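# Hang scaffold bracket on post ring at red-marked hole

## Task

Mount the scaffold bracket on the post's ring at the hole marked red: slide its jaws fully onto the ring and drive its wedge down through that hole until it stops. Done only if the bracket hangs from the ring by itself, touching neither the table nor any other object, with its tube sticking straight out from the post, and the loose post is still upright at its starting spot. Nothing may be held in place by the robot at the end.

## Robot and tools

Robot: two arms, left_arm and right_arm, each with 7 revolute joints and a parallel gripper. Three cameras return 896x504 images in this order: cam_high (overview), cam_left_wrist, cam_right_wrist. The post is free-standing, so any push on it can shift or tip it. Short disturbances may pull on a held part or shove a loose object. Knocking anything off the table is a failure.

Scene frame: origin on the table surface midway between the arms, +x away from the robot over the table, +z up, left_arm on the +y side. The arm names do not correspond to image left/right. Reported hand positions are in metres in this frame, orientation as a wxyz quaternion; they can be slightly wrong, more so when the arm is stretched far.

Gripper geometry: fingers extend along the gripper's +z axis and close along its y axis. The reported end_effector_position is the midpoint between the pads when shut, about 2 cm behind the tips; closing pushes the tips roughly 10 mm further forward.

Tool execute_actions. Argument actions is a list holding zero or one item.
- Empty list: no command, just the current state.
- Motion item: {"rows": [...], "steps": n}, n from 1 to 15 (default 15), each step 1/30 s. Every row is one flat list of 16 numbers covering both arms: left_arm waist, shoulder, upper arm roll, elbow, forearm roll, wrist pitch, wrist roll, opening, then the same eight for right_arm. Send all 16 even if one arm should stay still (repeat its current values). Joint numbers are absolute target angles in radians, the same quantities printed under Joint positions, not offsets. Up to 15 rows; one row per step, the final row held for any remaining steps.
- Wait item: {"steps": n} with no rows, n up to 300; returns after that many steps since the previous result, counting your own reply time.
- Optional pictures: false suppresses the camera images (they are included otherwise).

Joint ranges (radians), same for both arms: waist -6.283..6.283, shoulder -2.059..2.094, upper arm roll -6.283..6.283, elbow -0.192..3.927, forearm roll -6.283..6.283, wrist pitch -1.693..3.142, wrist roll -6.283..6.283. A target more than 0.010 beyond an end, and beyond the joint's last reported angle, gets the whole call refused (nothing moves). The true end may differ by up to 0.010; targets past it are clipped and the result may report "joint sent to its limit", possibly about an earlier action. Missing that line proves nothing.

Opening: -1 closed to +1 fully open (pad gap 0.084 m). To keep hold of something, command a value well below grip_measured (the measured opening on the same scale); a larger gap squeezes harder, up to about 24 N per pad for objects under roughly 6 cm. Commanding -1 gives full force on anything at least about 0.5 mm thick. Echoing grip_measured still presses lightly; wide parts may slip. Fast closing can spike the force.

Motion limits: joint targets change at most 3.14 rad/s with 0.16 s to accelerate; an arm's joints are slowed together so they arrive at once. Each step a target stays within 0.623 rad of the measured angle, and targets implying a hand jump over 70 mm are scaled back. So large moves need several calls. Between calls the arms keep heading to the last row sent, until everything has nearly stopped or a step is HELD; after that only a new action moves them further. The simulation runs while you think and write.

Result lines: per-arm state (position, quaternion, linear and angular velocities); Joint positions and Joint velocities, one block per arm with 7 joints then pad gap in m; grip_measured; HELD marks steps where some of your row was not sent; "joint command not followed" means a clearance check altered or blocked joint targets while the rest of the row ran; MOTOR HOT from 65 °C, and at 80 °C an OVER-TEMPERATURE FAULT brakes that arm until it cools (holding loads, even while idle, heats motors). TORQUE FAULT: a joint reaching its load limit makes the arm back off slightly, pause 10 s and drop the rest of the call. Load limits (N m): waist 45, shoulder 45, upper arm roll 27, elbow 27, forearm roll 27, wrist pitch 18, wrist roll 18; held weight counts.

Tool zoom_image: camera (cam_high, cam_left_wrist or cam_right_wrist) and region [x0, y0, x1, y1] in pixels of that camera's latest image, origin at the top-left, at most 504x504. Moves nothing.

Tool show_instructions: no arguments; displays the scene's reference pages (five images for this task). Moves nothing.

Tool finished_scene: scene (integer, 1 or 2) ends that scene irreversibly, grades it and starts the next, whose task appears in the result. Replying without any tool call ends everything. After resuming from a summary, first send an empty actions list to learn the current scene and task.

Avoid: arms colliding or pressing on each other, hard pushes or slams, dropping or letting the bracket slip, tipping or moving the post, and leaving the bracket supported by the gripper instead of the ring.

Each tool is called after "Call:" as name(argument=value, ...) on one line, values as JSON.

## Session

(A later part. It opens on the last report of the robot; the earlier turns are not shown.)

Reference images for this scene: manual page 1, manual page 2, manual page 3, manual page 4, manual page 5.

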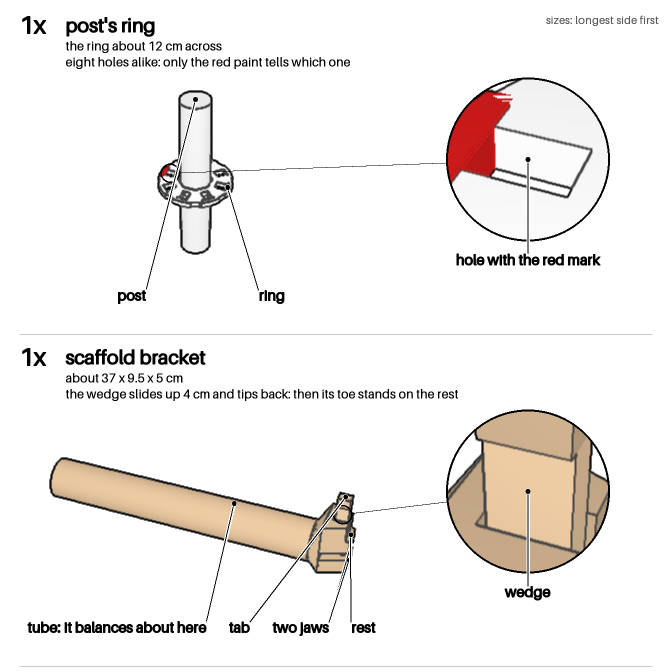

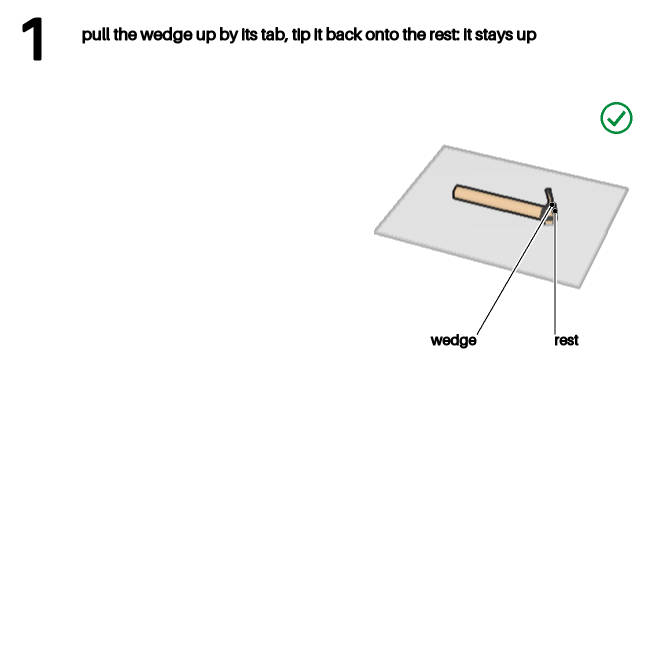

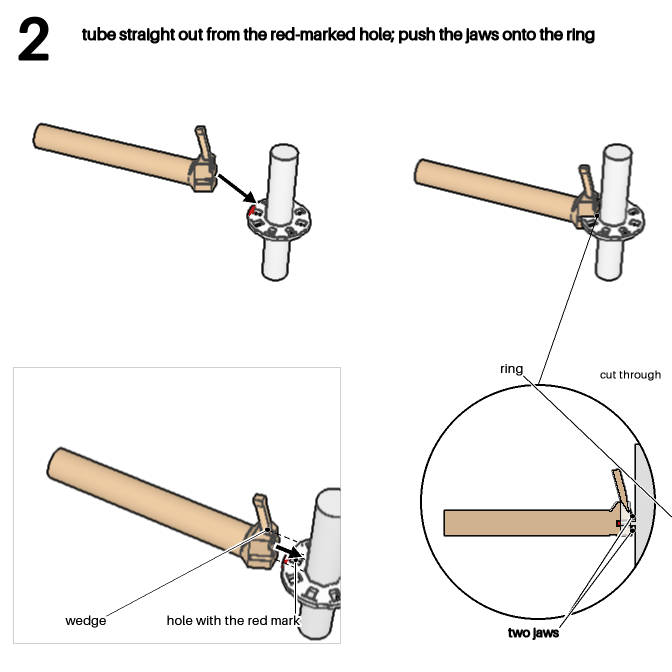

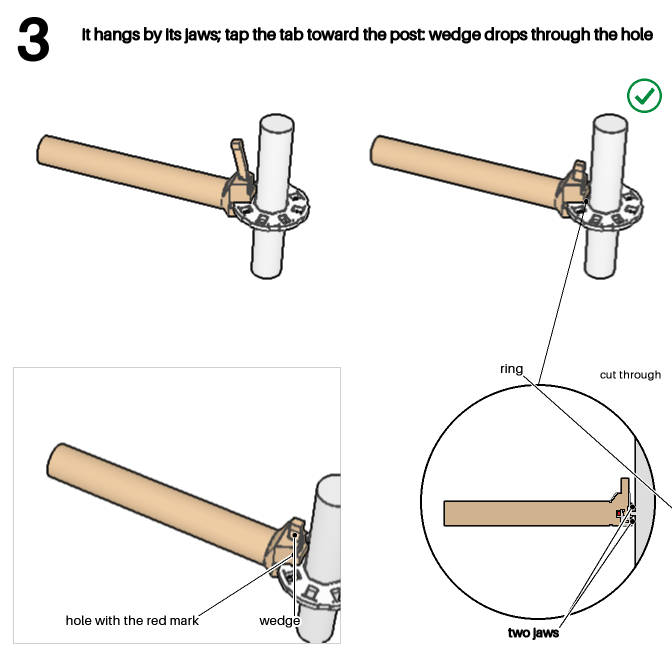

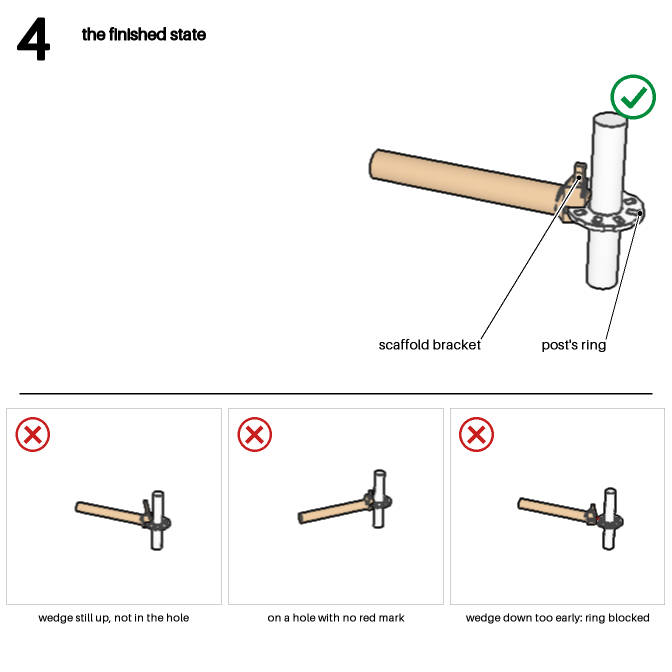

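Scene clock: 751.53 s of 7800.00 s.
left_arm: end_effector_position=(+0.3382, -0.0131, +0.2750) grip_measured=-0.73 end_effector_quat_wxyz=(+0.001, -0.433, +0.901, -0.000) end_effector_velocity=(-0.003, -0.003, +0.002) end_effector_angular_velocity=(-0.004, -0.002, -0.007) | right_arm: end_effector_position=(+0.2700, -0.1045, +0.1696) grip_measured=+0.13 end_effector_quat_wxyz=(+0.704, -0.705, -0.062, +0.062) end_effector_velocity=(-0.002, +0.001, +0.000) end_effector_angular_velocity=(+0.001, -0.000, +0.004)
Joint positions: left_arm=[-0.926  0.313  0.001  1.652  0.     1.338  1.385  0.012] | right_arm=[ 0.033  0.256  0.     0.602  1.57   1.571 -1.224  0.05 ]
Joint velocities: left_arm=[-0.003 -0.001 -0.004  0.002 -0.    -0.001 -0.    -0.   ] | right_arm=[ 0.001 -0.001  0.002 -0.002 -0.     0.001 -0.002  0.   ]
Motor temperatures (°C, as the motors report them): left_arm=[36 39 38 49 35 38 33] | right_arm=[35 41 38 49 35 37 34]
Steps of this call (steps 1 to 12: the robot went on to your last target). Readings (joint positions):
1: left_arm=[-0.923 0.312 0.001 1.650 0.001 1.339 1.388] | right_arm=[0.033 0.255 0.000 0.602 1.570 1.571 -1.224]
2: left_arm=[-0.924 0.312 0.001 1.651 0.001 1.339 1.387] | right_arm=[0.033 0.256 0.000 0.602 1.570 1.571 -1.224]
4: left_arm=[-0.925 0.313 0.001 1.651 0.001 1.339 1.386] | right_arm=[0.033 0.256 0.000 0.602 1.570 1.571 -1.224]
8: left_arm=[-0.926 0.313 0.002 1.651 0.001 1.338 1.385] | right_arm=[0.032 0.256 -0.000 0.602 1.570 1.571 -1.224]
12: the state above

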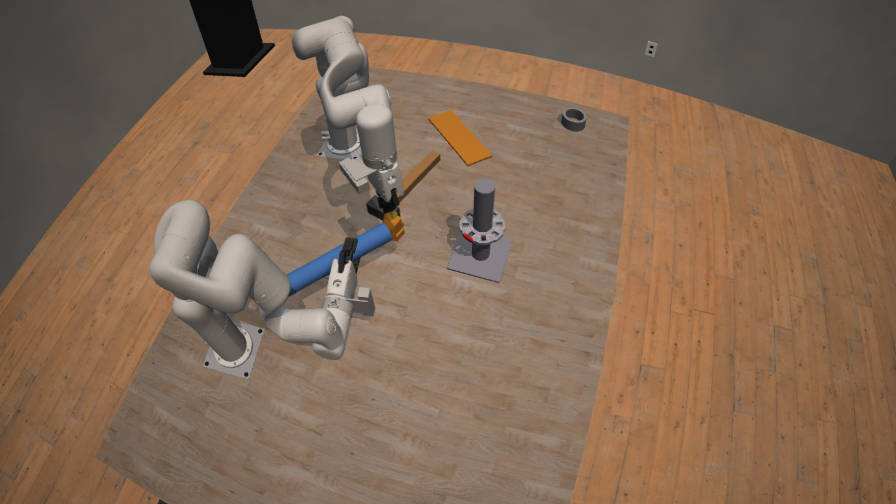

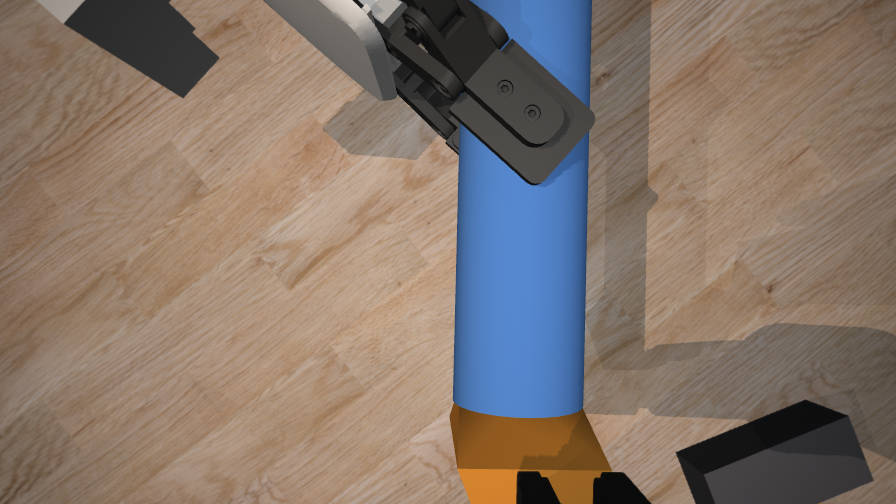

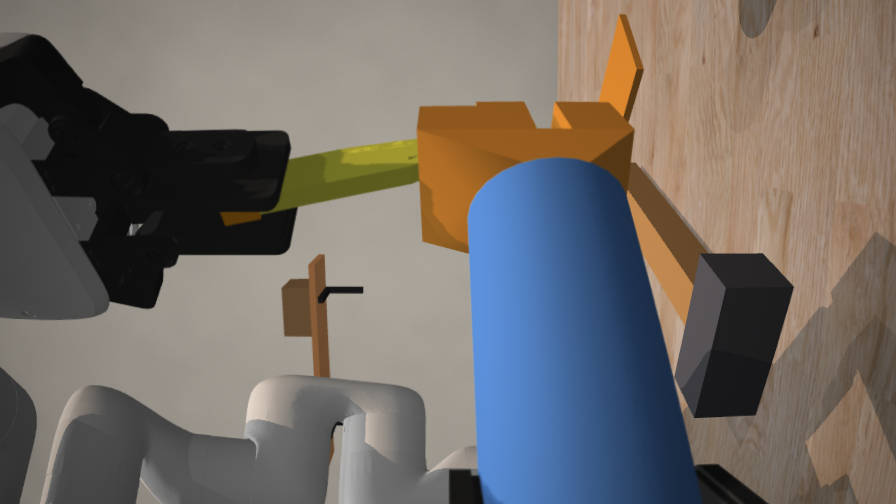

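Call:
execute_actions(actions=[{"rows": [
[-0.9245,0.3121,0,1.6510,0,1.3389,1.3875,-0.85, 0.0325,0.2555,0,0.6024,1.5708,1.5708,-1.2239,-1],
[-0.9235,0.3118,0,1.6505,0,1.3387,1.3885,-0.8, 0.0325,0.2555,0,0.6024,1.5708,1.5708,-1.2239,-1],
[-0.9235,0.3118,0,1.6505,0,1.3387,1.3885,-0.77, 0.0325,0.2555,0,0.6024,1.5708,1.5708,-1.2239,-1],
[-0.9235,0.3118,0,1.6505,0,1.3387,1.3885,-0.74, 0.0325,0.2555,0,0.6024,1.5708,1.5708,-1.2239,-1],
[-0.9235,0.3118,0,1.6505,0,1.3387,1.3885,-0.71, 0.0325,0.2555,0,0.6024,1.5708,1.5708,-1.2239,-1],
[-0.9235,0.3118,0,1.6505,0,1.3387,1.3885,-0.68, 0.0325,0.2555,0,0.6024,1.5708,1.5708,-1.2239,-1],
[-0.9235,0.3118,0,1.6505,0,1.3387,1.3885,-0.65, 0.0325,0.2555,0,0.6024,1.5708,1.5708,-1.2239,-1],
[-0.9235,0.3118,0,1.6505,0,1.3387,1.3885,-0.6, 0.0325,0.2555,0,0.6024,1.5708,1.5708,-1.2239,-1],
[-0.9235,0.3118,0,1.6505,0,1.3387,1.3885,-0.5, 0.0325,0.2555,0,0.6024,1.5708,1.5708,-1.2239,-1],
[-0.9235,0.3118,0,1.6505,0,1.3387,1.3885,-0.4, 0.0325,0.2555,0,0.6024,1.5708,1.5708,-1.2239,-1],
[-0.9235,0.3118,0,1.6505,0,1.3387,1.3885,-0.25, 0.0325,0.2555,0,0.6024,1.5708,1.5708,-1.2239,-1],
[-0.9235,0.3118,0,1.6505,0,1.3387,1.3885,-0.1, 0.0325,0.2555,0,0.6024,1.5708,1.5708,-1.2239,-1]
], "steps": 15}])

Scene clock: 765.57 s of 7800.00 s.
left_arm: end_effector_position=(+0.3373, -0.0134, +0.2750) grip_measured=-0.11 end_effector_quat_wxyz=(-0.001, -0.431, +0.902, -0.000) end_effector_velocity=(+0.016, +0.015, -0.001) end_effector_angular_velocity=(+0.011, -0.008, +0.035) | right_arm: end_effector_position=(+0.2708, -0.1044, +0.1701) grip_measured=+0.13 end_effector_quat_wxyz=(+0.704, -0.704, -0.062, +0.061) end_effector_velocity=(-0.004, -0.000, -0.001) end_effector_angular_velocity=(+0.002, +0.002, +0.007)
Joint positions: left_arm=[-0.925  0.312 -0.001  1.651 -0.001  1.338  1.389  0.039] | right_arm=[ 0.033  0.256  0.     0.603  1.571  1.57  -1.223  0.05 ]
Joint velocities: left_arm=[ 0.015  0.     0.022 -0.001  0.007  0.002 -0.     0.002] | right_arm=[-0.     0.001  0.    -0.005 -0.006  0.004 -0.004  0.   ]
Motor temperatures (°C, as the motors report them): left_arm=[36 39 38 49 35 38 33] | right_arm=[35 41 38 50 35 37 34]
Steps of this call (steps 1 to 15: the robot went on to your last target; steps 16 to 90: nothing new was sent; then 10.53 s passed at rest; steps 91 to 105: all 15 steps of this action). Readings (joint positions):
91: left_arm=[-0.927 0.313 0.000 1.651 0.000 1.338 1.385] | right_arm=[0.033 0.256 -0.000 0.602 1.571 1.571 -1.224]
92: left_arm=[-0.926 0.313 -0.000 1.651 -0.000 1.338 1.386] | right_arm=[0.033 0.256 0.000 0.602 1.571 1.571 -1.224]
94: left_arm=[-0.925 0.312 -0.001 1.651 -0.000 1.338 1.387] | right_arm=[0.033 0.255 0.000 0.603 1.571 1.571 -1.224]
98: left_arm=[-0.927 0.312 -0.006 1.651 -0.003 1.338 1.388] | right_arm=[0.033 0.255 0.001 0.605 1.573 1.569 -1.222]
105: the state above

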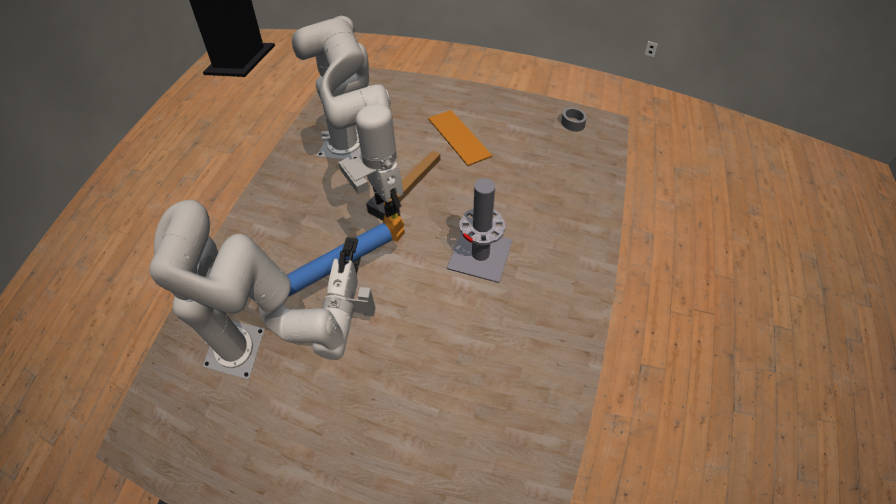

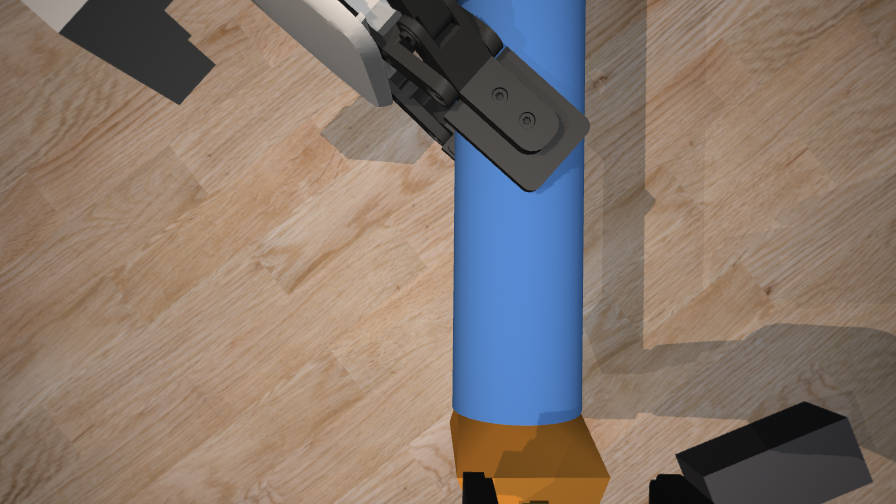

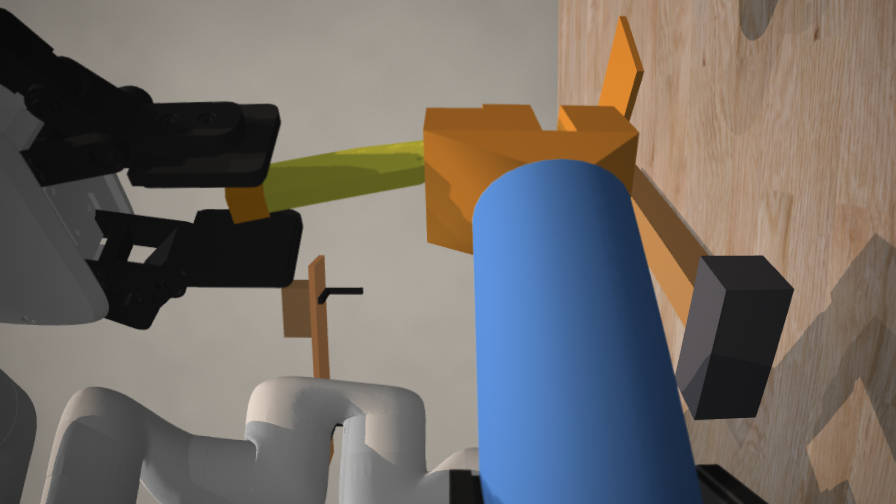

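Call:
execute_actions(actions=[{"rows": [
[-0.9235,0.3125,0,1.660,0,1.3475,1.3885,-0.1, 0.0325,0.2555,0,0.6024,1.5708,1.5708,-1.2239,-1],
[-0.9235,0.3140,0,1.680,0,1.366,1.3885,-0.1, 0.0325,0.2555,0,0.6024,1.5708,1.5708,-1.2239,-1],
[-0.9235,0.3165,0,1.710,0,1.3935,1.3885,-0.1, 0.0325,0.2555,0,0.6024,1.5708,1.5708,-1.2239,-1],
[-0.9235,0.3200,0,1.750,0,1.430,1.3885,-0.1, 0.0325,0.2555,0,0.6024,1.5708,1.5708,-1.2239,-1],
[-0.9235,0.3240,0,1.790,0,1.466,1.3885,-0.1, 0.0325,0.2555,0,0.6024,1.5708,1.5708,-1.2239,-1],
[-0.9235,0.3281,0,1.8323,0,1.5042,1.3885,-0.1, 0.0325,0.2555,0,0.6024,1.5708,1.5708,-1.2239,-1]
], "steps": 12}], pictures=false)

Call:
execute_actions(actions=[{"rows": [
[-0.919,0.337,0,1.847,0,1.510,1.334,0.2, 0.0321,0.2570,0,0.6046,1.5701,1.5714,-1.2232,-1],
[-0.915,0.347,0,1.863,0,1.516,1.279,0.5, 0.0310,0.2616,0,0.6112,1.5679,1.5733,-1.2212,-1],
[-0.911,0.356,0,1.878,0,1.522,1.224,1, 0.0291,0.2693,0,0.6223,1.5642,1.5764,-1.2179,-1],
[-0.907,0.365,0,1.893,0,1.528,1.170,1, 0.0265,0.2798,0,0.6374,1.5591,1.5806,-1.2134,-1],
[-0.903,0.375,0,1.908,0,1.534,1.115,1, 0.0232,0.2932,0,0.6567,1.5527,1.5860,-1.2076,-1],
[-0.898,0.384,0,1.923,0,1.539,1.060,1, 0.0192,0.3092,0,0.6798,1.5450,1.5925,-1.2007,-1],
[-0.894,0.393,0,1.939,0,1.545,1.005,1, 0.0146,0.3278,0,0.7065,1.5361,1.6000,-1.1927,-1],
[-0.890,0.403,0,1.954,0,1.551,0.951,1, 0.0094,0.3486,0,0.7364,1.5261,1.6084,-1.1837,-1],
[-0.886,0.412,0,1.969,0,1.557,0.896,1, 0.0038,0.3715,0,0.7694,1.5152,1.6176,-1.1738,-1],
[-0.882,0.421,0,1.984,0,1.563,0.841,1, -0.0024,0.3962,0,0.8050,1.5033,1.6276,-1.1631,-1],
[-0.877,0.431,0,1.999,0,1.569,0.786,1, -0.0088,0.4224,0,0.8428,1.4907,1.6382,-1.1517,-1],
[-0.873,0.440,0,2.015,0,1.575,0.732,1, -0.0157,0.4499,0,0.8824,1.4775,1.6493,-1.1398,-1],
[-0.869,0.449,0,2.030,0,1.581,0.677,1, -0.0227,0.4784,0,0.9233,1.4639,1.6607,-1.1276,-1],
[-0.865,0.459,0,2.045,0,1.586,0.622,1, -0.0299,0.5075,0,0.9652,1.4499,1.6725,-1.1150,-1],
[-0.861,0.468,0,2.060,0,1.592,0.567,1, -0.0372,0.5369,0,1.0076,1.4358,1.6844,-1.1023,-1]
], "steps": 15}], pictures=false)

Call:
execute_actions(actions=[{"rows": [
[-0.856,0.477,0,2.075,0,1.598,0.513,1, -0.0445,0.5663,0,1.0500,1.4217,1.6962,-1.0895,-1],
[-0.852,0.487,0,2.091,0,1.604,0.458,1, -0.0517,0.5954,0,1.0919,1.4077,1.7080,-1.0769,-1],
[-0.848,0.496,0,2.106,0,1.610,0.403,1, -0.0587,0.6239,0,1.1328,1.3941,1.7194,-1.0647,-1],
[-0.844,0.505,0,2.121,0,1.616,0.348,1, -0.0656,0.6514,0,1.1724,1.3809,1.7305,-1.0528,-1],
[-0.840,0.515,0,2.136,0,1.622,0.294,1, -0.0721,0.6776,0,1.2102,1.3683,1.7411,-1.0414,-1],
[-0.835,0.524,0,2.151,0,1.627,0.239,1, -0.0782,0.7023,0,1.2458,1.3564,1.7511,-1.0307,-1],
[-0.831,0.533,0,2.166,0,1.633,0.184,1, -0.0838,0.7252,0,1.2788,1.3455,1.7603,-1.0208,-1],
[-0.827,0.542,0,2.182,0,1.639,0.130,1, -0.0890,0.7460,0,1.3087,1.3355,1.7687,-1.0118,-1],
[-0.823,0.552,0,2.197,0,1.645,0.075,1, -0.0936,0.7646,0,1.3354,1.3266,1.7762,-1.0038,-1],
[-0.819,0.561,0,2.212,0,1.651,0.020,1, -0.0976,0.7806,0,1.3585,1.3189,1.7827,-0.9969,-1],
[-0.814,0.570,0,2.227,0,1.657,-0.035,1, -0.1009,0.7940,0,1.3778,1.3125,1.7881,-0.9911,-1],
[-0.810,0.580,0,2.242,0,1.663,-0.089,1, -0.1035,0.8045,0,1.3929,1.3074,1.7923,-0.9866,-1],
[-0.806,0.589,0,2.258,0,1.669,-0.144,1, -0.1054,0.8122,0,1.4040,1.3037,1.7954,-0.9833,-1],
[-0.802,0.598,0,2.273,0,1.674,-0.199,1, -0.1065,0.8168,0,1.4106,1.3015,1.7973,-0.9813,-1],
[-0.7977,0.6077,0,2.2880,0,1.6803,-0.2537,1, -0.1069,0.8183,0,1.4128,1.3008,1.7979,-0.9806,-1]
], "steps": 15}], pictures=false)

Call:
execute_actions(actions=[{"steps": 24}])

Scene clock: 841.90 s of 7800.00 s.
left_arm: end_effector_position=(+0.3393, -0.0133, +0.3303) grip_measured=-0.11 end_effector_quat_wxyz=(+0.001, -0.432, +0.902, -0.004) end_effector_velocity=(-0.010, +0.010, +0.017) end_effector_angular_velocity=(+0.057, +0.050, -0.001) | right_arm: end_effector_position=(+0.2704, -0.1045, +0.1700) grip_measured=+0.13 end_effector_quat_wxyz=(+0.704, -0.704, -0.062, +0.062) end_effector_velocity=(+0.000, -0.000, -0.000) end_effector_angular_velocity=(-0.000, -0.001, -0.001)
Joint positions: left_arm=[-0.924  0.323 -0.     1.823  0.     1.491  1.389  0.039] | right_arm=[ 0.032  0.255 -0.     0.602  1.571  1.571 -1.224  0.05 ]
Joint velocities: left_arm=[ 0.     0.036 -0.001  0.117 -0.     0.157 -0.    -0.   ] | right_arm=[-0.    -0.    -0.     0.     0.    -0.    -0.001 -0.   ]
Motor temperatures (°C, as the motors report them): left_arm=[36 39 38 48 35 38 33] | right_arm=[35 41 38 49 35 38 34]
Steps of this call (steps 1 to 15: the robot went on to your last target; steps 16 to 90: nothing new was sent; then 72.93 s passed at rest; steps 91 to 102: all 12 steps of this action). Readings (joint positions):
91: left_arm=[-0.923 0.312 -0.000 1.651 0.000 1.339 1.389] | right_arm=[0.033 0.255 0.000 0.602 1.571 1.571 -1.224]
92: left_arm=[-0.924 0.312 -0.000 1.652 0.000 1.341 1.389] | right_arm=[0.032 0.255 -0.000 0.602 1.571 1.571 -1.224]
94: left_arm=[-0.924 0.315 -0.000 1.668 -0.000 1.357 1.389] | right_arm=[0.033 0.255 0.000 0.602 1.571 1.571 -1.224]
98: left_arm=[-0.923 0.323 0.000 1.764 -0.000 1.442 1.388] | right_arm=[0.032 0.256 -0.000 0.602 1.571 1.571 -1.224]
102: the state above

Scene clock: 842.40 s of 7800.00 s.
left_arm: end_effector_position=(+0.3716, -0.0105, +0.3362) grip_measured=+1.00 end_effector_quat_wxyz=(+0.000, -0.688, +0.726, +0.000) end_effector_velocity=(+0.090, +0.009, +0.014) end_effector_angular_velocity=(-0.002, -0.003, +1.739) | right_arm: end_effector_position=(+0.3278, -0.1076, +0.1695) grip_measured=+0.13 end_effector_quat_wxyz=(+0.713, -0.692, -0.082, +0.084) end_effector_velocity=(+0.234, -0.032, -0.024) end_effector_angular_velocity=(+0.088, +0.026, +0.272)
Joint positions: left_arm=[-0.879  0.427  0.     1.993  0.     1.566  0.81   0.084] | right_arm=[-0.01   0.428 -0.     0.851  1.488  1.64  -1.149  0.05 ]
Joint velocities: left_arm=[ 0.123  0.276 -0.     0.452 -0.     0.173 -1.616  0.   ] | right_arm=[-0.186  0.751 -0.002  1.081 -0.359  0.3    0.322 -0.   ]
Motor temperatures (°C, as the motors report them): left_arm=[36 39 38 48 35 38 33] | right_arm=[35 41 38 49 35 38 34]
Steps of this call (steps 1 to 15: all 15 steps of this action). Readings (joint positions):
1: left_arm=[-0.924 0.325 -0.000 1.826 0.000 1.495 1.388] | right_arm=[0.032 0.256 0.000 0.602 1.571 1.571 -1.224]
2: left_arm=[-0.923 0.327 -0.000 1.828 -0.000 1.499 1.384] | right_arm=[0.032 0.256 0.000 0.603 1.571 1.571 -1.224]
4: left_arm=[-0.921 0.336 -0.001 1.840 -0.000 1.507 1.343] | right_arm=[0.031 0.260 0.000 0.609 1.568 1.573 -1.222]
8: left_arm=[-0.907 0.364 -0.000 1.889 -0.000 1.526 1.177] | right_arm=[0.024 0.292 0.001 0.655 1.553 1.586 -1.208]
15: the state above

Scene clock: 842.90 s of 7800.00 s.
left_arm: end_effector_position=(+0.4153, -0.0012, +0.3404) grip_measured=+1.00 end_effector_quat_wxyz=(-0.000, +0.932, -0.363, -0.000) end_effector_velocity=(+0.085, +0.027, +0.003) end_effector_angular_velocity=(-0.000, -0.002, +1.760) | right_arm: end_effector_position=(+0.4220, -0.1398, +0.1381) grip_measured=+0.13 end_effector_quat_wxyz=(+0.708, -0.682, -0.121, +0.139) end_effector_velocity=(+0.070, -0.044, -0.047) end_effector_angular_velocity=(-0.028, +0.027, +0.130)
Joint positions: left_arm=[-0.816  0.566  0.     2.22   0.     1.654 -0.009  0.084] | right_arm=[-0.1    0.789 -0.002  1.369  1.315  1.785 -0.994  0.05 ]
Joint velocities: left_arm=[ 0.126  0.279  0.001  0.455  0.     0.174 -1.632 -0.   ] | right_arm=[-0.086  0.342 -0.     0.487 -0.164  0.137  0.146  0.   ]
Motor temperatures (°C, as the motors report them): left_arm=[36 39 38 48 35 38 33] | right_arm=[35 41 38 49 35 38 34]
Steps of this call (steps 1 to 15: all 15 steps of this action). Readings (joint positions):
1: left_arm=[-0.875 0.436 0.000 2.008 0.000 1.572 0.756] | right_arm=[-0.017 0.454 -0.001 0.888 1.476 1.651 -1.138]
2: left_arm=[-0.871 0.445 0.000 2.023 0.000 1.578 0.701] | right_arm=[-0.023 0.480 -0.001 0.927 1.463 1.661 -1.127]
4: left_arm=[-0.862 0.464 0.000 2.053 0.000 1.590 0.592] | right_arm=[-0.037 0.536 -0.001 1.006 1.437 1.684 -1.103]
8: left_arm=[-0.846 0.501 0.000 2.114 0.000 1.613 0.374] | right_arm=[-0.065 0.646 -0.001 1.165 1.384 1.728 -1.055]
15: the state above

Scene clock: 843.70 s of 7800.00 s.
left_arm: end_effector_position=(+0.4275, +0.0031, +0.3406) grip_measured=+1.00 end_effector_quat_wxyz=(+0.000, +0.971, -0.238, +0.000) end_effector_velocity=(+0.001, +0.001, -0.000) end_effector_angular_velocity=(+0.001, +0.001, +0.002) | right_arm: end_effector_position=(+0.4277, -0.1426, +0.1350) grip_measured=+0.13 end_effector_quat_wxyz=(+0.707, -0.681, -0.126, +0.145) end_effector_velocity=(+0.001, -0.001, -0.000) end_effector_angular_velocity=(+0.000, -0.001, -0.004)
Joint positions: left_arm=[-0.798  0.608 -0.     2.288 -0.     1.68  -0.254  0.084] | right_arm=[-0.107  0.818  0.     1.413  1.301  1.798 -0.981  0.05 ]
Joint velocities: left_arm=[ 0.001  0.001  0.    -0.    -0.001  0.    -0.001  0.   ] | right_arm=[-0.002  0.    -0.001  0.     0.001 -0.    -0.001  0.   ]
Motor temperatures (°C, as the motors report them): left_arm=[36 39 38 48 35 38 33] | right_arm=[35 41 38 49 35 38 34]
Steps of this call (steps 1 to 24: the robot went on to your last target). Readings (joint positions):
1: left_arm=[-0.812 0.575 0.000 2.235 0.000 1.660 -0.064] | right_arm=[-0.103 0.799 -0.002 1.383 1.310 1.789 -0.990]
2: left_arm=[-0.808 0.584 0.000 2.250 0.000 1.665 -0.115] | right_arm=[-0.104 0.805 -0.002 1.392 1.307 1.792 -0.987]
4: left_arm=[-0.802 0.597 0.001 2.270 0.000 1.673 -0.189] | right_arm=[-0.106 0.812 -0.001 1.403 1.304 1.795 -0.983]
8: left_arm=[-0.799 0.605 0.000 2.284 0.000 1.679 -0.240] | right_arm=[-0.106 0.816 0.001 1.410 1.301 1.798 -0.981]
24: the state above

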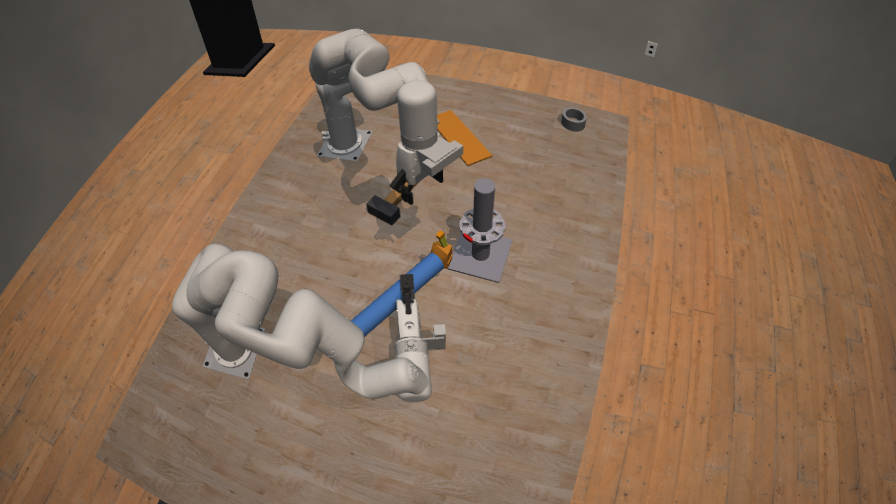

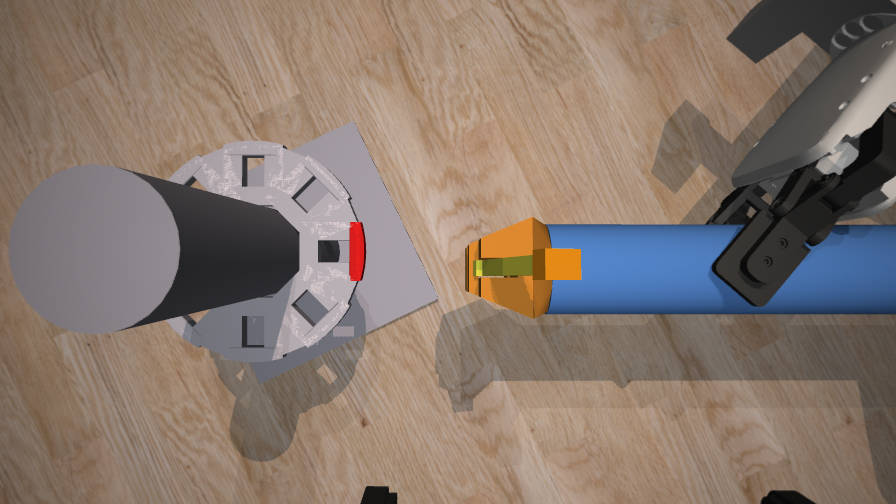

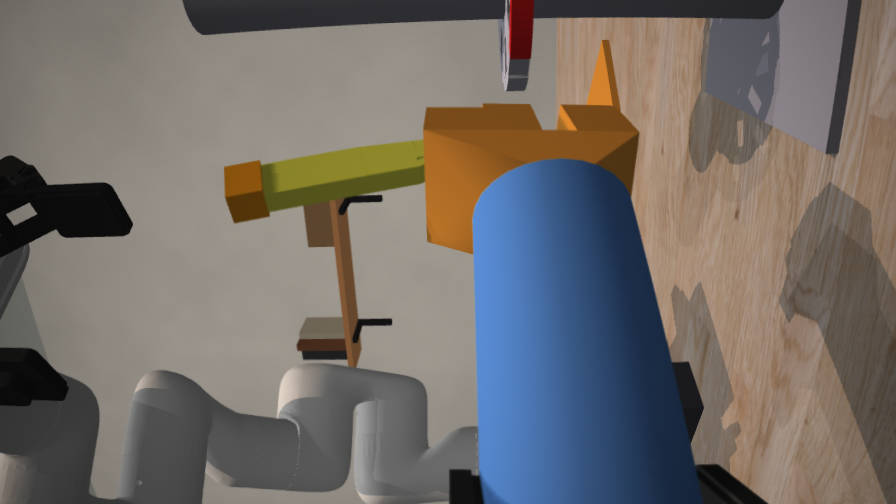

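Call:
zoom_image(camera="cam_left_wrist", region=[280, 190, 620, 340])

Call:
zoom_image(camera="cam_left_wrist", region=[450, 205, 600, 330])

Region (280, 190, 620, 340) of cam_left_wrist's 896x504 image, scaled by 1.482, with more detail than that image has; it fills the top 222 rows of this view, and the rest is white.

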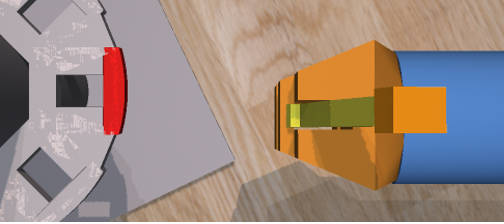

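Region (450, 205, 600, 330) of cam_left_wrist's 896x504 image, scaled by 3.360, with more detail than that image has.

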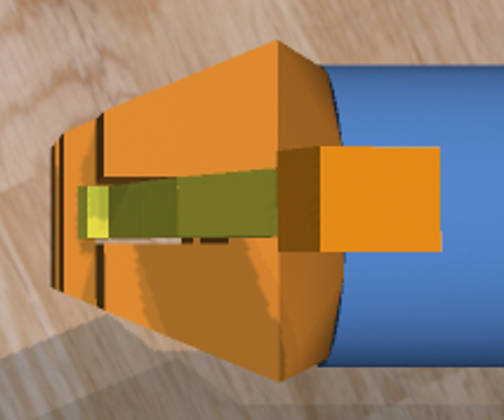

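Call:
execute_actions(actions=[{"rows": [
[-0.7977,0.6077,0,2.2880,0,1.6803,-0.2537,1, -0.1064,0.8186,0,1.4138,1.3011,1.7975,-0.9802,-1],
[-0.7977,0.6077,0,2.2880,0,1.6803,-0.2537,1, -0.1051,0.8194,0,1.4167,1.3020,1.7963,-0.9791,-1],
[-0.7977,0.6077,0,2.2880,0,1.6803,-0.2537,1, -0.1029,0.8208,0,1.4214,1.3034,1.7944,-0.9773,-1],
[-0.7977,0.6077,0,2.2880,0,1.6803,-0.2537,1, -0.1000,0.8227,0,1.4278,1.3053,1.7919,-0.9749,-1],
[-0.7977,0.6077,0,2.2880,0,1.6803,-0.2537,1, -0.0964,0.8250,0,1.4355,1.3077,1.7888,-0.9719,-1],
[-0.7977,0.6077,0,2.2880,0,1.6803,-0.2537,1, -0.0924,0.8275,0,1.4441,1.3103,1.7853,-0.9686,-1],
[-0.7977,0.6077,0,2.2880,0,1.6803,-0.2537,1, -0.0881,0.8303,0,1.4534,1.3131,1.7815,-0.9651,-1],
[-0.7977,0.6077,0,2.2880,0,1.6803,-0.2537,1, -0.0838,0.8330,0,1.4629,1.3160,1.7777,-0.9614,-1],
[-0.7977,0.6077,0,2.2880,0,1.6803,-0.2537,1, -0.0795,0.8358,0,1.4722,1.3188,1.7739,-0.9579,-1],
[-0.7977,0.6077,0,2.2880,0,1.6803,-0.2537,1, -0.0755,0.8383,0,1.4808,1.3214,1.7705,-0.9546,-1],
[-0.7977,0.6077,0,2.2880,0,1.6803,-0.2537,1, -0.0719,0.8406,0,1.4885,1.3238,1.7673,-0.9516,-1],
[-0.7977,0.6077,0,2.2880,0,1.6803,-0.2537,1, -0.0690,0.8425,0,1.4949,1.3257,1.7648,-0.9492,-1],
[-0.7977,0.6077,0,2.2880,0,1.6803,-0.2537,1, -0.0668,0.8439,0,1.4996,1.3271,1.7629,-0.9474,-1],
[-0.7977,0.6077,0,2.2880,0,1.6803,-0.2537,1, -0.0655,0.8447,0,1.5025,1.3280,1.7617,-0.9463,-1],
[-0.7977,0.6077,0,2.2880,0,1.6803,-0.2537,1, -0.0650,0.8450,0,1.5035,1.3283,1.7613,-0.9459,-1]
], "steps": 15}], pictures=false)

Call:
execute_actions(actions=[{"steps": 18}])

Scene clock: 908.57 s of 7800.00 s.
left_arm: end_effector_position=(+0.4276, +0.0031, +0.3405) grip_measured=+1.00 end_effector_quat_wxyz=(+0.000, +0.971, -0.238, -0.000) end_effector_velocity=(-0.000, +0.000, -0.001) end_effector_angular_velocity=(+0.002, +0.001, +0.000) | right_arm: end_effector_position=(+0.4465, -0.1233, +0.1386) grip_measured=+0.13 end_effector_quat_wxyz=(+0.698, -0.690, -0.137, +0.134) end_effector_velocity=(+0.036, +0.042, +0.010) end_effector_angular_velocity=(-0.028, -0.074, +0.002)
Joint positions: left_arm=[-0.798  0.608 -0.     2.288 -0.     1.68  -0.254  0.084] | right_arm=[-0.071  0.841  0.001  1.49   1.324  1.767 -0.951  0.05 ]
Joint velocities: left_arm=[ 0.     0.     0.    -0.002  0.    -0.    -0.     0.   ] | right_arm=[ 0.074  0.045  0.004  0.157  0.049 -0.062  0.058 -0.   ]
Motor temperatures (°C, as the motors report them): left_arm=[36 40 38 48 35 38 33] | right_arm=[35 43 38 50 35 37 34]
Steps of this call (steps 1 to 15: the robot went on to your last target; steps 16 to 90: nothing new was sent; then 61.37 s passed at rest; steps 91 to 105: all 15 steps of this action). Readings (joint positions):
91: left_arm=[-0.798 0.608 0.000 2.288 0.000 1.680 -0.254] | right_arm=[-0.107 0.818 -0.000 1.413 1.301 1.798 -0.981]
92: left_arm=[-0.798 0.608 0.000 2.288 0.000 1.680 -0.254] | right_arm=[-0.107 0.818 -0.000 1.413 1.301 1.798 -0.980]
94: left_arm=[-0.798 0.608 -0.000 2.288 0.000 1.680 -0.254] | right_arm=[-0.106 0.819 -0.000 1.416 1.302 1.797 -0.979]
98: left_arm=[-0.798 0.608 0.000 2.288 -0.000 1.680 -0.254] | right_arm=[-0.096 0.825 -0.001 1.436 1.308 1.788 -0.972]
105: the state above

Scene clock: 909.17 s of 7800.00 s.
left_arm: end_effector_position=(+0.4276, +0.0031, +0.3405) grip_measured=+1.00 end_effector_quat_wxyz=(+0.000, +0.971, -0.238, -0.000) end_effector_velocity=(-0.000, -0.000, +0.001) end_effector_angular_velocity=(-0.001, -0.001, -0.000) | right_arm: end_effector_position=(+0.4500, -0.1205, +0.1390) grip_measured=+0.13 end_effector_quat_wxyz=(+0.697, -0.691, -0.138, +0.132) end_effector_velocity=(+0.001, -0.000, -0.000) end_effector_angular_velocity=(-0.002, -0.000, -0.001)
Joint positions: left_arm=[-0.798  0.608  0.     2.288 -0.     1.68  -0.254  0.084] | right_arm=[-0.065  0.845 -0.     1.503  1.328  1.761 -0.946  0.05 ]
Joint velocities: left_arm=[-0.    -0.     0.     0.001 -0.    -0.    -0.     0.   ] | right_arm=[ 0.    -0.    -0.001  0.001  0.    -0.001  0.001  0.   ]
Motor temperatures (°C, as the motors report them): left_arm=[36 40 38 48 35 38 33] | right_arm=[35 43 38 50 35 37 34]
Steps of this call (steps 1 to 18: the robot went on to your last target). Readings (joint positions):
1: left_arm=[-0.798 0.608 -0.000 2.288 0.000 1.680 -0.254] | right_arm=[-0.069 0.842 0.001 1.495 1.326 1.765 -0.950]
2: left_arm=[-0.798 0.608 -0.000 2.288 0.000 1.680 -0.254] | right_arm=[-0.067 0.843 0.001 1.498 1.327 1.764 -0.948]
4: left_arm=[-0.798 0.608 -0.000 2.288 -0.000 1.680 -0.254] | right_arm=[-0.066 0.844 0.001 1.501 1.327 1.763 -0.947]
8: left_arm=[-0.798 0.608 -0.000 2.288 0.000 1.680 -0.254] | right_arm=[-0.066 0.845 -0.001 1.502 1.328 1.762 -0.946]
18: the state above

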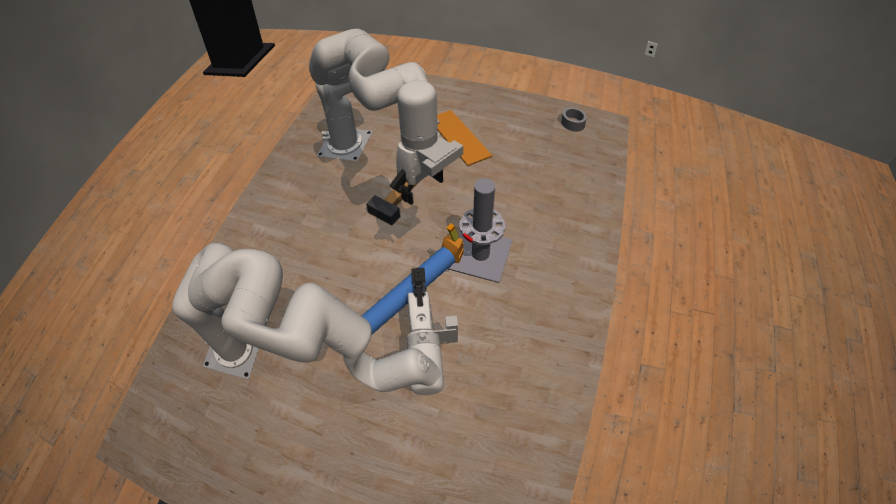

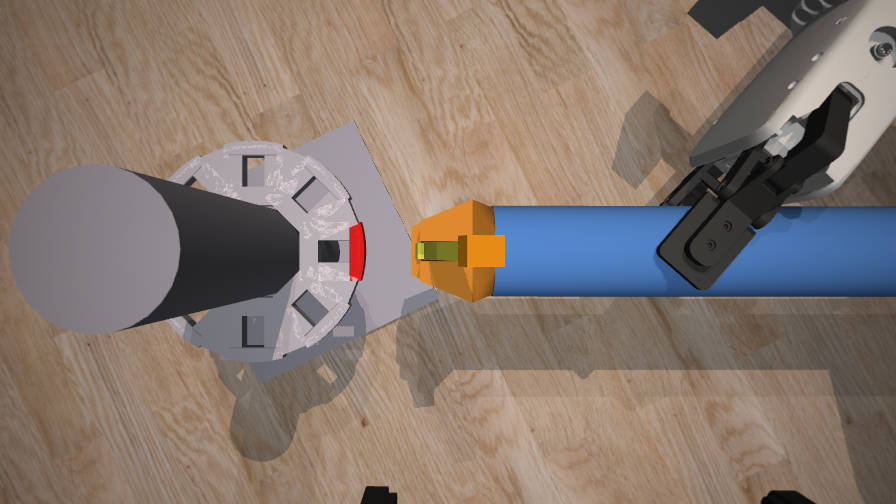

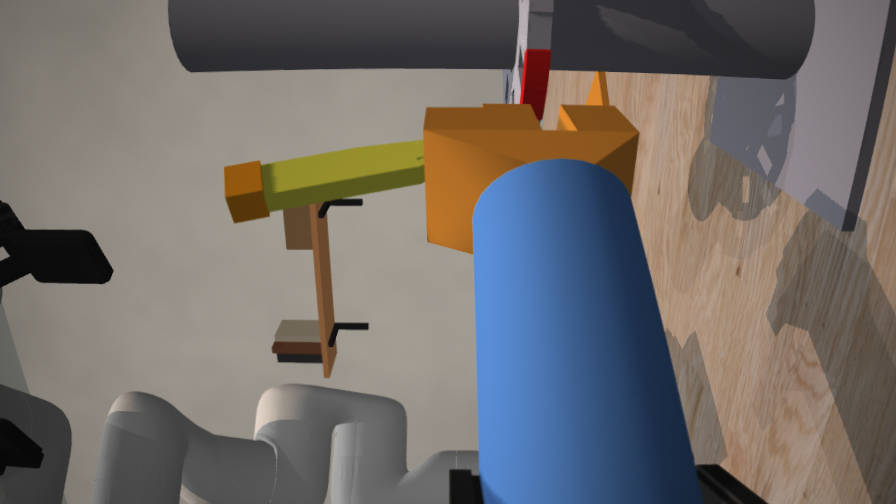

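Call:
zoom_image(camera="cam_left_wrist", region=[300, 190, 520, 310])

Call:
zoom_image(camera="cam_right_wrist", region=[470, 0, 630, 150])

Region (300, 190, 520, 310) of cam_left_wrist's 896x504 image, scaled by 2.291, with more detail than that image has; it fills the top 275 rows of this view, and the rest is white.

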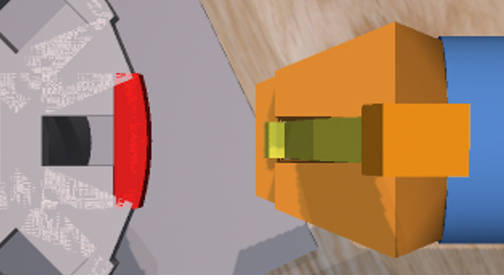

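Region (470, 0, 630, 150) of cam_right_wrist's 896x504 image, scaled by 3.150, with more detail than that image has; it fills the top 472 rows of this view, and the rest is white.

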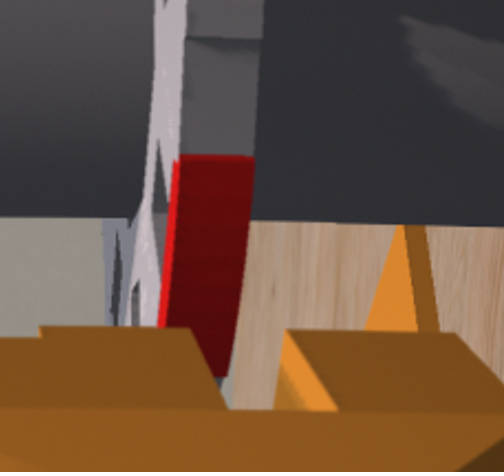

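Call:
execute_actions(actions=[{"rows": [
[-0.7977,0.6077,0,2.2880,0,1.6803,-0.2537,1, -0.0642,0.8457,0,1.5047,1.3290,1.7610,-0.9452,-1],
[-0.7977,0.6077,0,2.2880,0,1.6803,-0.2537,1, -0.0627,0.8471,0,1.5072,1.3305,1.7603,-0.9439,-1],
[-0.7977,0.6077,0,2.2880,0,1.6803,-0.2537,1, -0.0603,0.8492,0,1.5109,1.3328,1.7593,-0.9419,-1],
[-0.7977,0.6077,0,2.2880,0,1.6803,-0.2537,1, -0.0572,0.8520,0,1.5160,1.3357,1.7579,-0.9393,-1],
[-0.7977,0.6077,0,2.2880,0,1.6803,-0.2537,1, -0.0533,0.8555,0,1.5223,1.3394,1.7562,-0.9359,-1],
[-0.7977,0.6077,0,2.2880,0,1.6803,-0.2537,1, -0.0495,0.8591,0,1.5287,1.3430,1.7545,-0.9325,-1],
[-0.7977,0.6077,0,2.2880,0,1.6803,-0.2537,1, -0.0456,0.8627,0,1.5352,1.3467,1.7528,-0.9291,-1],
[-0.7977,0.6077,0,2.2880,0,1.6803,-0.2537,1, -0.0418,0.8664,0,1.5417,1.3503,1.7511,-0.9257,-1],
[-0.7977,0.6077,0,2.2880,0,1.6803,-0.2537,1, -0.0388,0.8693,0,1.5470,1.3532,1.7497,-0.9230,-1],
[-0.7977,0.6077,0,2.2880,0,1.6803,-0.2537,1, -0.0365,0.8716,0,1.5510,1.3553,1.7487,-0.9209,-1],
[-0.7977,0.6077,0,2.2880,0,1.6803,-0.2537,1, -0.0350,0.8731,0,1.5537,1.3567,1.7480,-0.9195,-1],
[-0.7977,0.6077,0,2.2880,0,1.6803,-0.2537,1, -0.0342,0.8738,0,1.5550,1.3574,1.7477,-0.9189,-1]
], "steps": 15}], pictures=false)

Call:
execute_actions(actions=[{"steps": 15}])

Call:
zoom_image(camera="cam_right_wrist", region=[490, 40, 610, 150])

Scene clock: 991.03 s of 7800.00 s.
left_arm: end_effector_position=(+0.4276, +0.0031, +0.3405) grip_measured=+1.00 end_effector_quat_wxyz=(+0.000, +0.971, -0.238, -0.000) end_effector_velocity=(-0.000, -0.000, +0.000) end_effector_angular_velocity=(-0.001, -0.000, -0.001) | right_arm: end_effector_position=(+0.4582, -0.1030, +0.1392) grip_measured=+0.13 end_effector_quat_wxyz=(+0.697, -0.691, -0.139, +0.132) end_effector_velocity=(+0.009, +0.009, -0.002) end_effector_angular_velocity=(-0.005, +0.003, -0.007)
Joint positions: left_arm=[-0.798  0.608  0.     2.288 -0.     1.68  -0.254  0.084] | right_arm=[-0.035  0.872  0.001  1.552  1.356  1.749 -0.921  0.05 ]
Joint velocities: left_arm=[-0.     0.    -0.     0.001 -0.    -0.    -0.     0.   ] | right_arm=[ 0.019  0.023 -0.006  0.038  0.021 -0.01   0.022  0.   ]
Motor temperatures (°C, as the motors report them): left_arm=[36 40 38 48 35 38 33] | right_arm=[35 44 38 51 35 37 34]
Steps of this call (steps 1 to 15: the robot went on to your last target; steps 16 to 90: nothing new was sent; then 78.37 s passed at rest; steps 91 to 105: all 15 steps of this action). Readings (joint positions):
91: left_arm=[-0.798 0.608 -0.000 2.288 -0.000 1.680 -0.254] | right_arm=[-0.065 0.845 -0.000 1.504 1.328 1.761 -0.946]
92: left_arm=[-0.798 0.608 0.000 2.288 0.000 1.680 -0.254] | right_arm=[-0.065 0.845 -0.000 1.504 1.328 1.761 -0.946]
94: left_arm=[-0.798 0.608 0.000 2.288 -0.000 1.680 -0.254] | right_arm=[-0.063 0.847 -0.000 1.506 1.330 1.761 -0.944]
98: left_arm=[-0.798 0.608 0.000 2.288 0.000 1.680 -0.254] | right_arm=[-0.054 0.856 -0.001 1.523 1.339 1.756 -0.936]
105: the state above

Scene clock: 991.53 s of 7800.00 s.
left_arm: end_effector_position=(+0.4276, +0.0031, +0.3405) grip_measured=+1.00 end_effector_quat_wxyz=(+0.000, +0.971, -0.238, -0.000) end_effector_velocity=(-0.000, -0.000, -0.000) end_effector_angular_velocity=(+0.000, +0.000, -0.002) | right_arm: end_effector_position=(+0.4594, -0.1028, +0.1390) grip_measured=+0.13 end_effector_quat_wxyz=(+0.697, -0.691, -0.138, +0.132) end_effector_velocity=(+0.001, -0.001, -0.001) end_effector_angular_velocity=(-0.002, -0.000, -0.002)
Joint positions: left_arm=[-0.798  0.608  0.     2.288 -0.     1.68  -0.254  0.084] | right_arm=[-0.034  0.874  0.     1.555  1.357  1.748 -0.919  0.05 ]
Joint velocities: left_arm=[-0.001  0.     0.    -0.    -0.     0.     0.001  0.   ] | right_arm=[-0.001  0.001 -0.002 -0.    -0.    -0.001 -0.001  0.   ]
Motor temperatures (°C, as the motors report them): left_arm=[36 40 38 48 35 38 33] | right_arm=[35 44 38 51 35 37 34]
Steps of this call (steps 1 to 15: the robot went on to your last target). Readings (joint positions):
1: left_arm=[-0.798 0.608 0.000 2.288 0.000 1.680 -0.254] | right_arm=[-0.035 0.873 0.001 1.553 1.356 1.748 -0.920]
2: left_arm=[-0.798 0.608 0.000 2.288 0.000 1.680 -0.254] | right_arm=[-0.035 0.873 0.000 1.553 1.356 1.748 -0.920]
4: left_arm=[-0.798 0.608 0.000 2.288 -0.000 1.680 -0.254] | right_arm=[-0.035 0.873 -0.000 1.554 1.357 1.748 -0.919]
8: left_arm=[-0.798 0.608 -0.000 2.288 0.000 1.680 -0.254] | right_arm=[-0.035 0.874 -0.000 1.555 1.357 1.748 -0.919]
15: the state above
All arms were judged still, so your last target was given up. Only a new action makes them travel on or press farther. Fingers that are still opening or closing keep moving.

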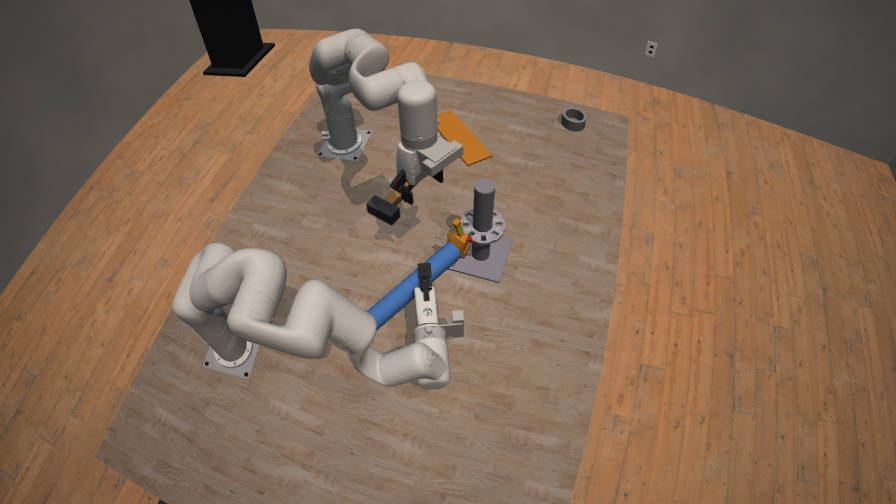

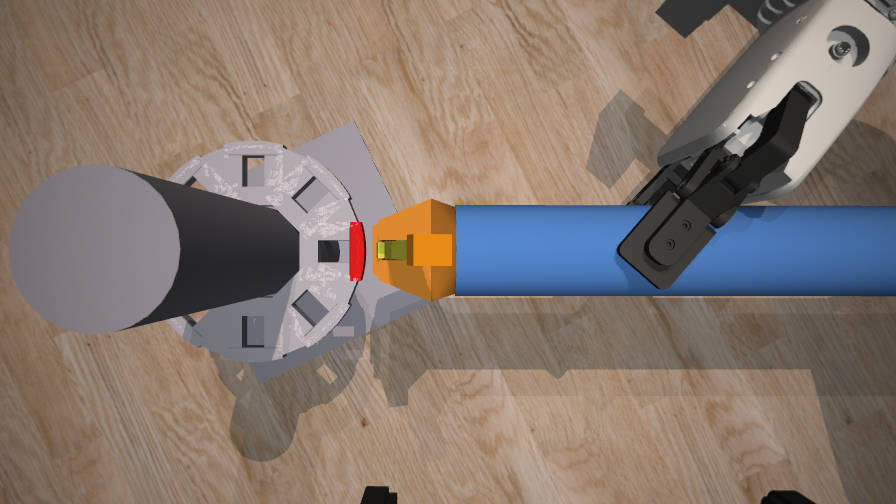

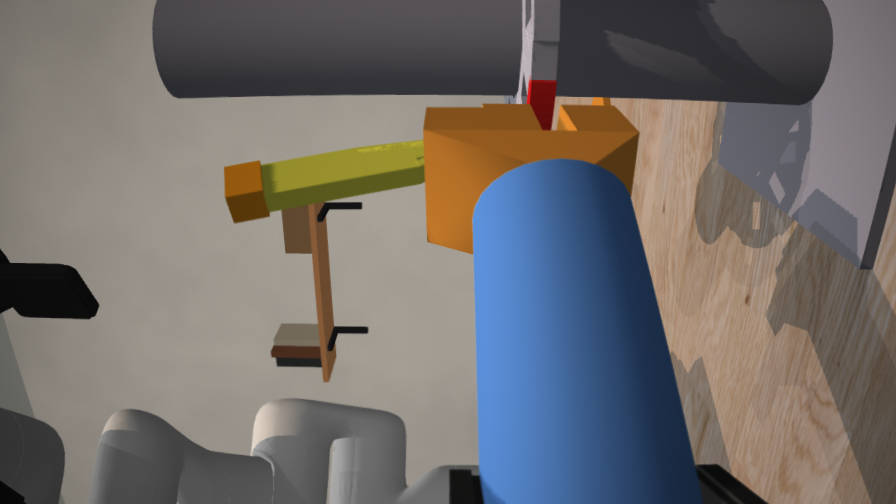

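Region (490, 40, 610, 150) of cam_right_wrist's 896x504 image, scaled by 4.200, with more detail than that image has; it fills the top 462 rows of this view, and the rest is white.

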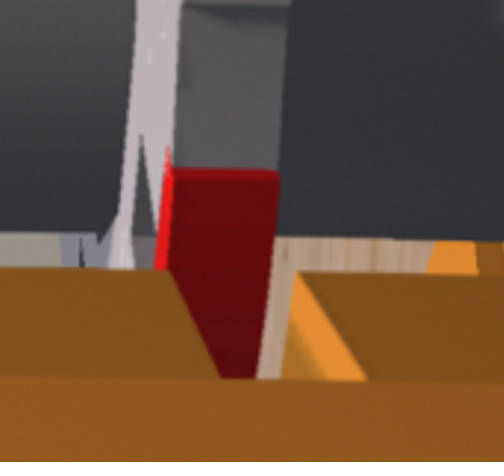

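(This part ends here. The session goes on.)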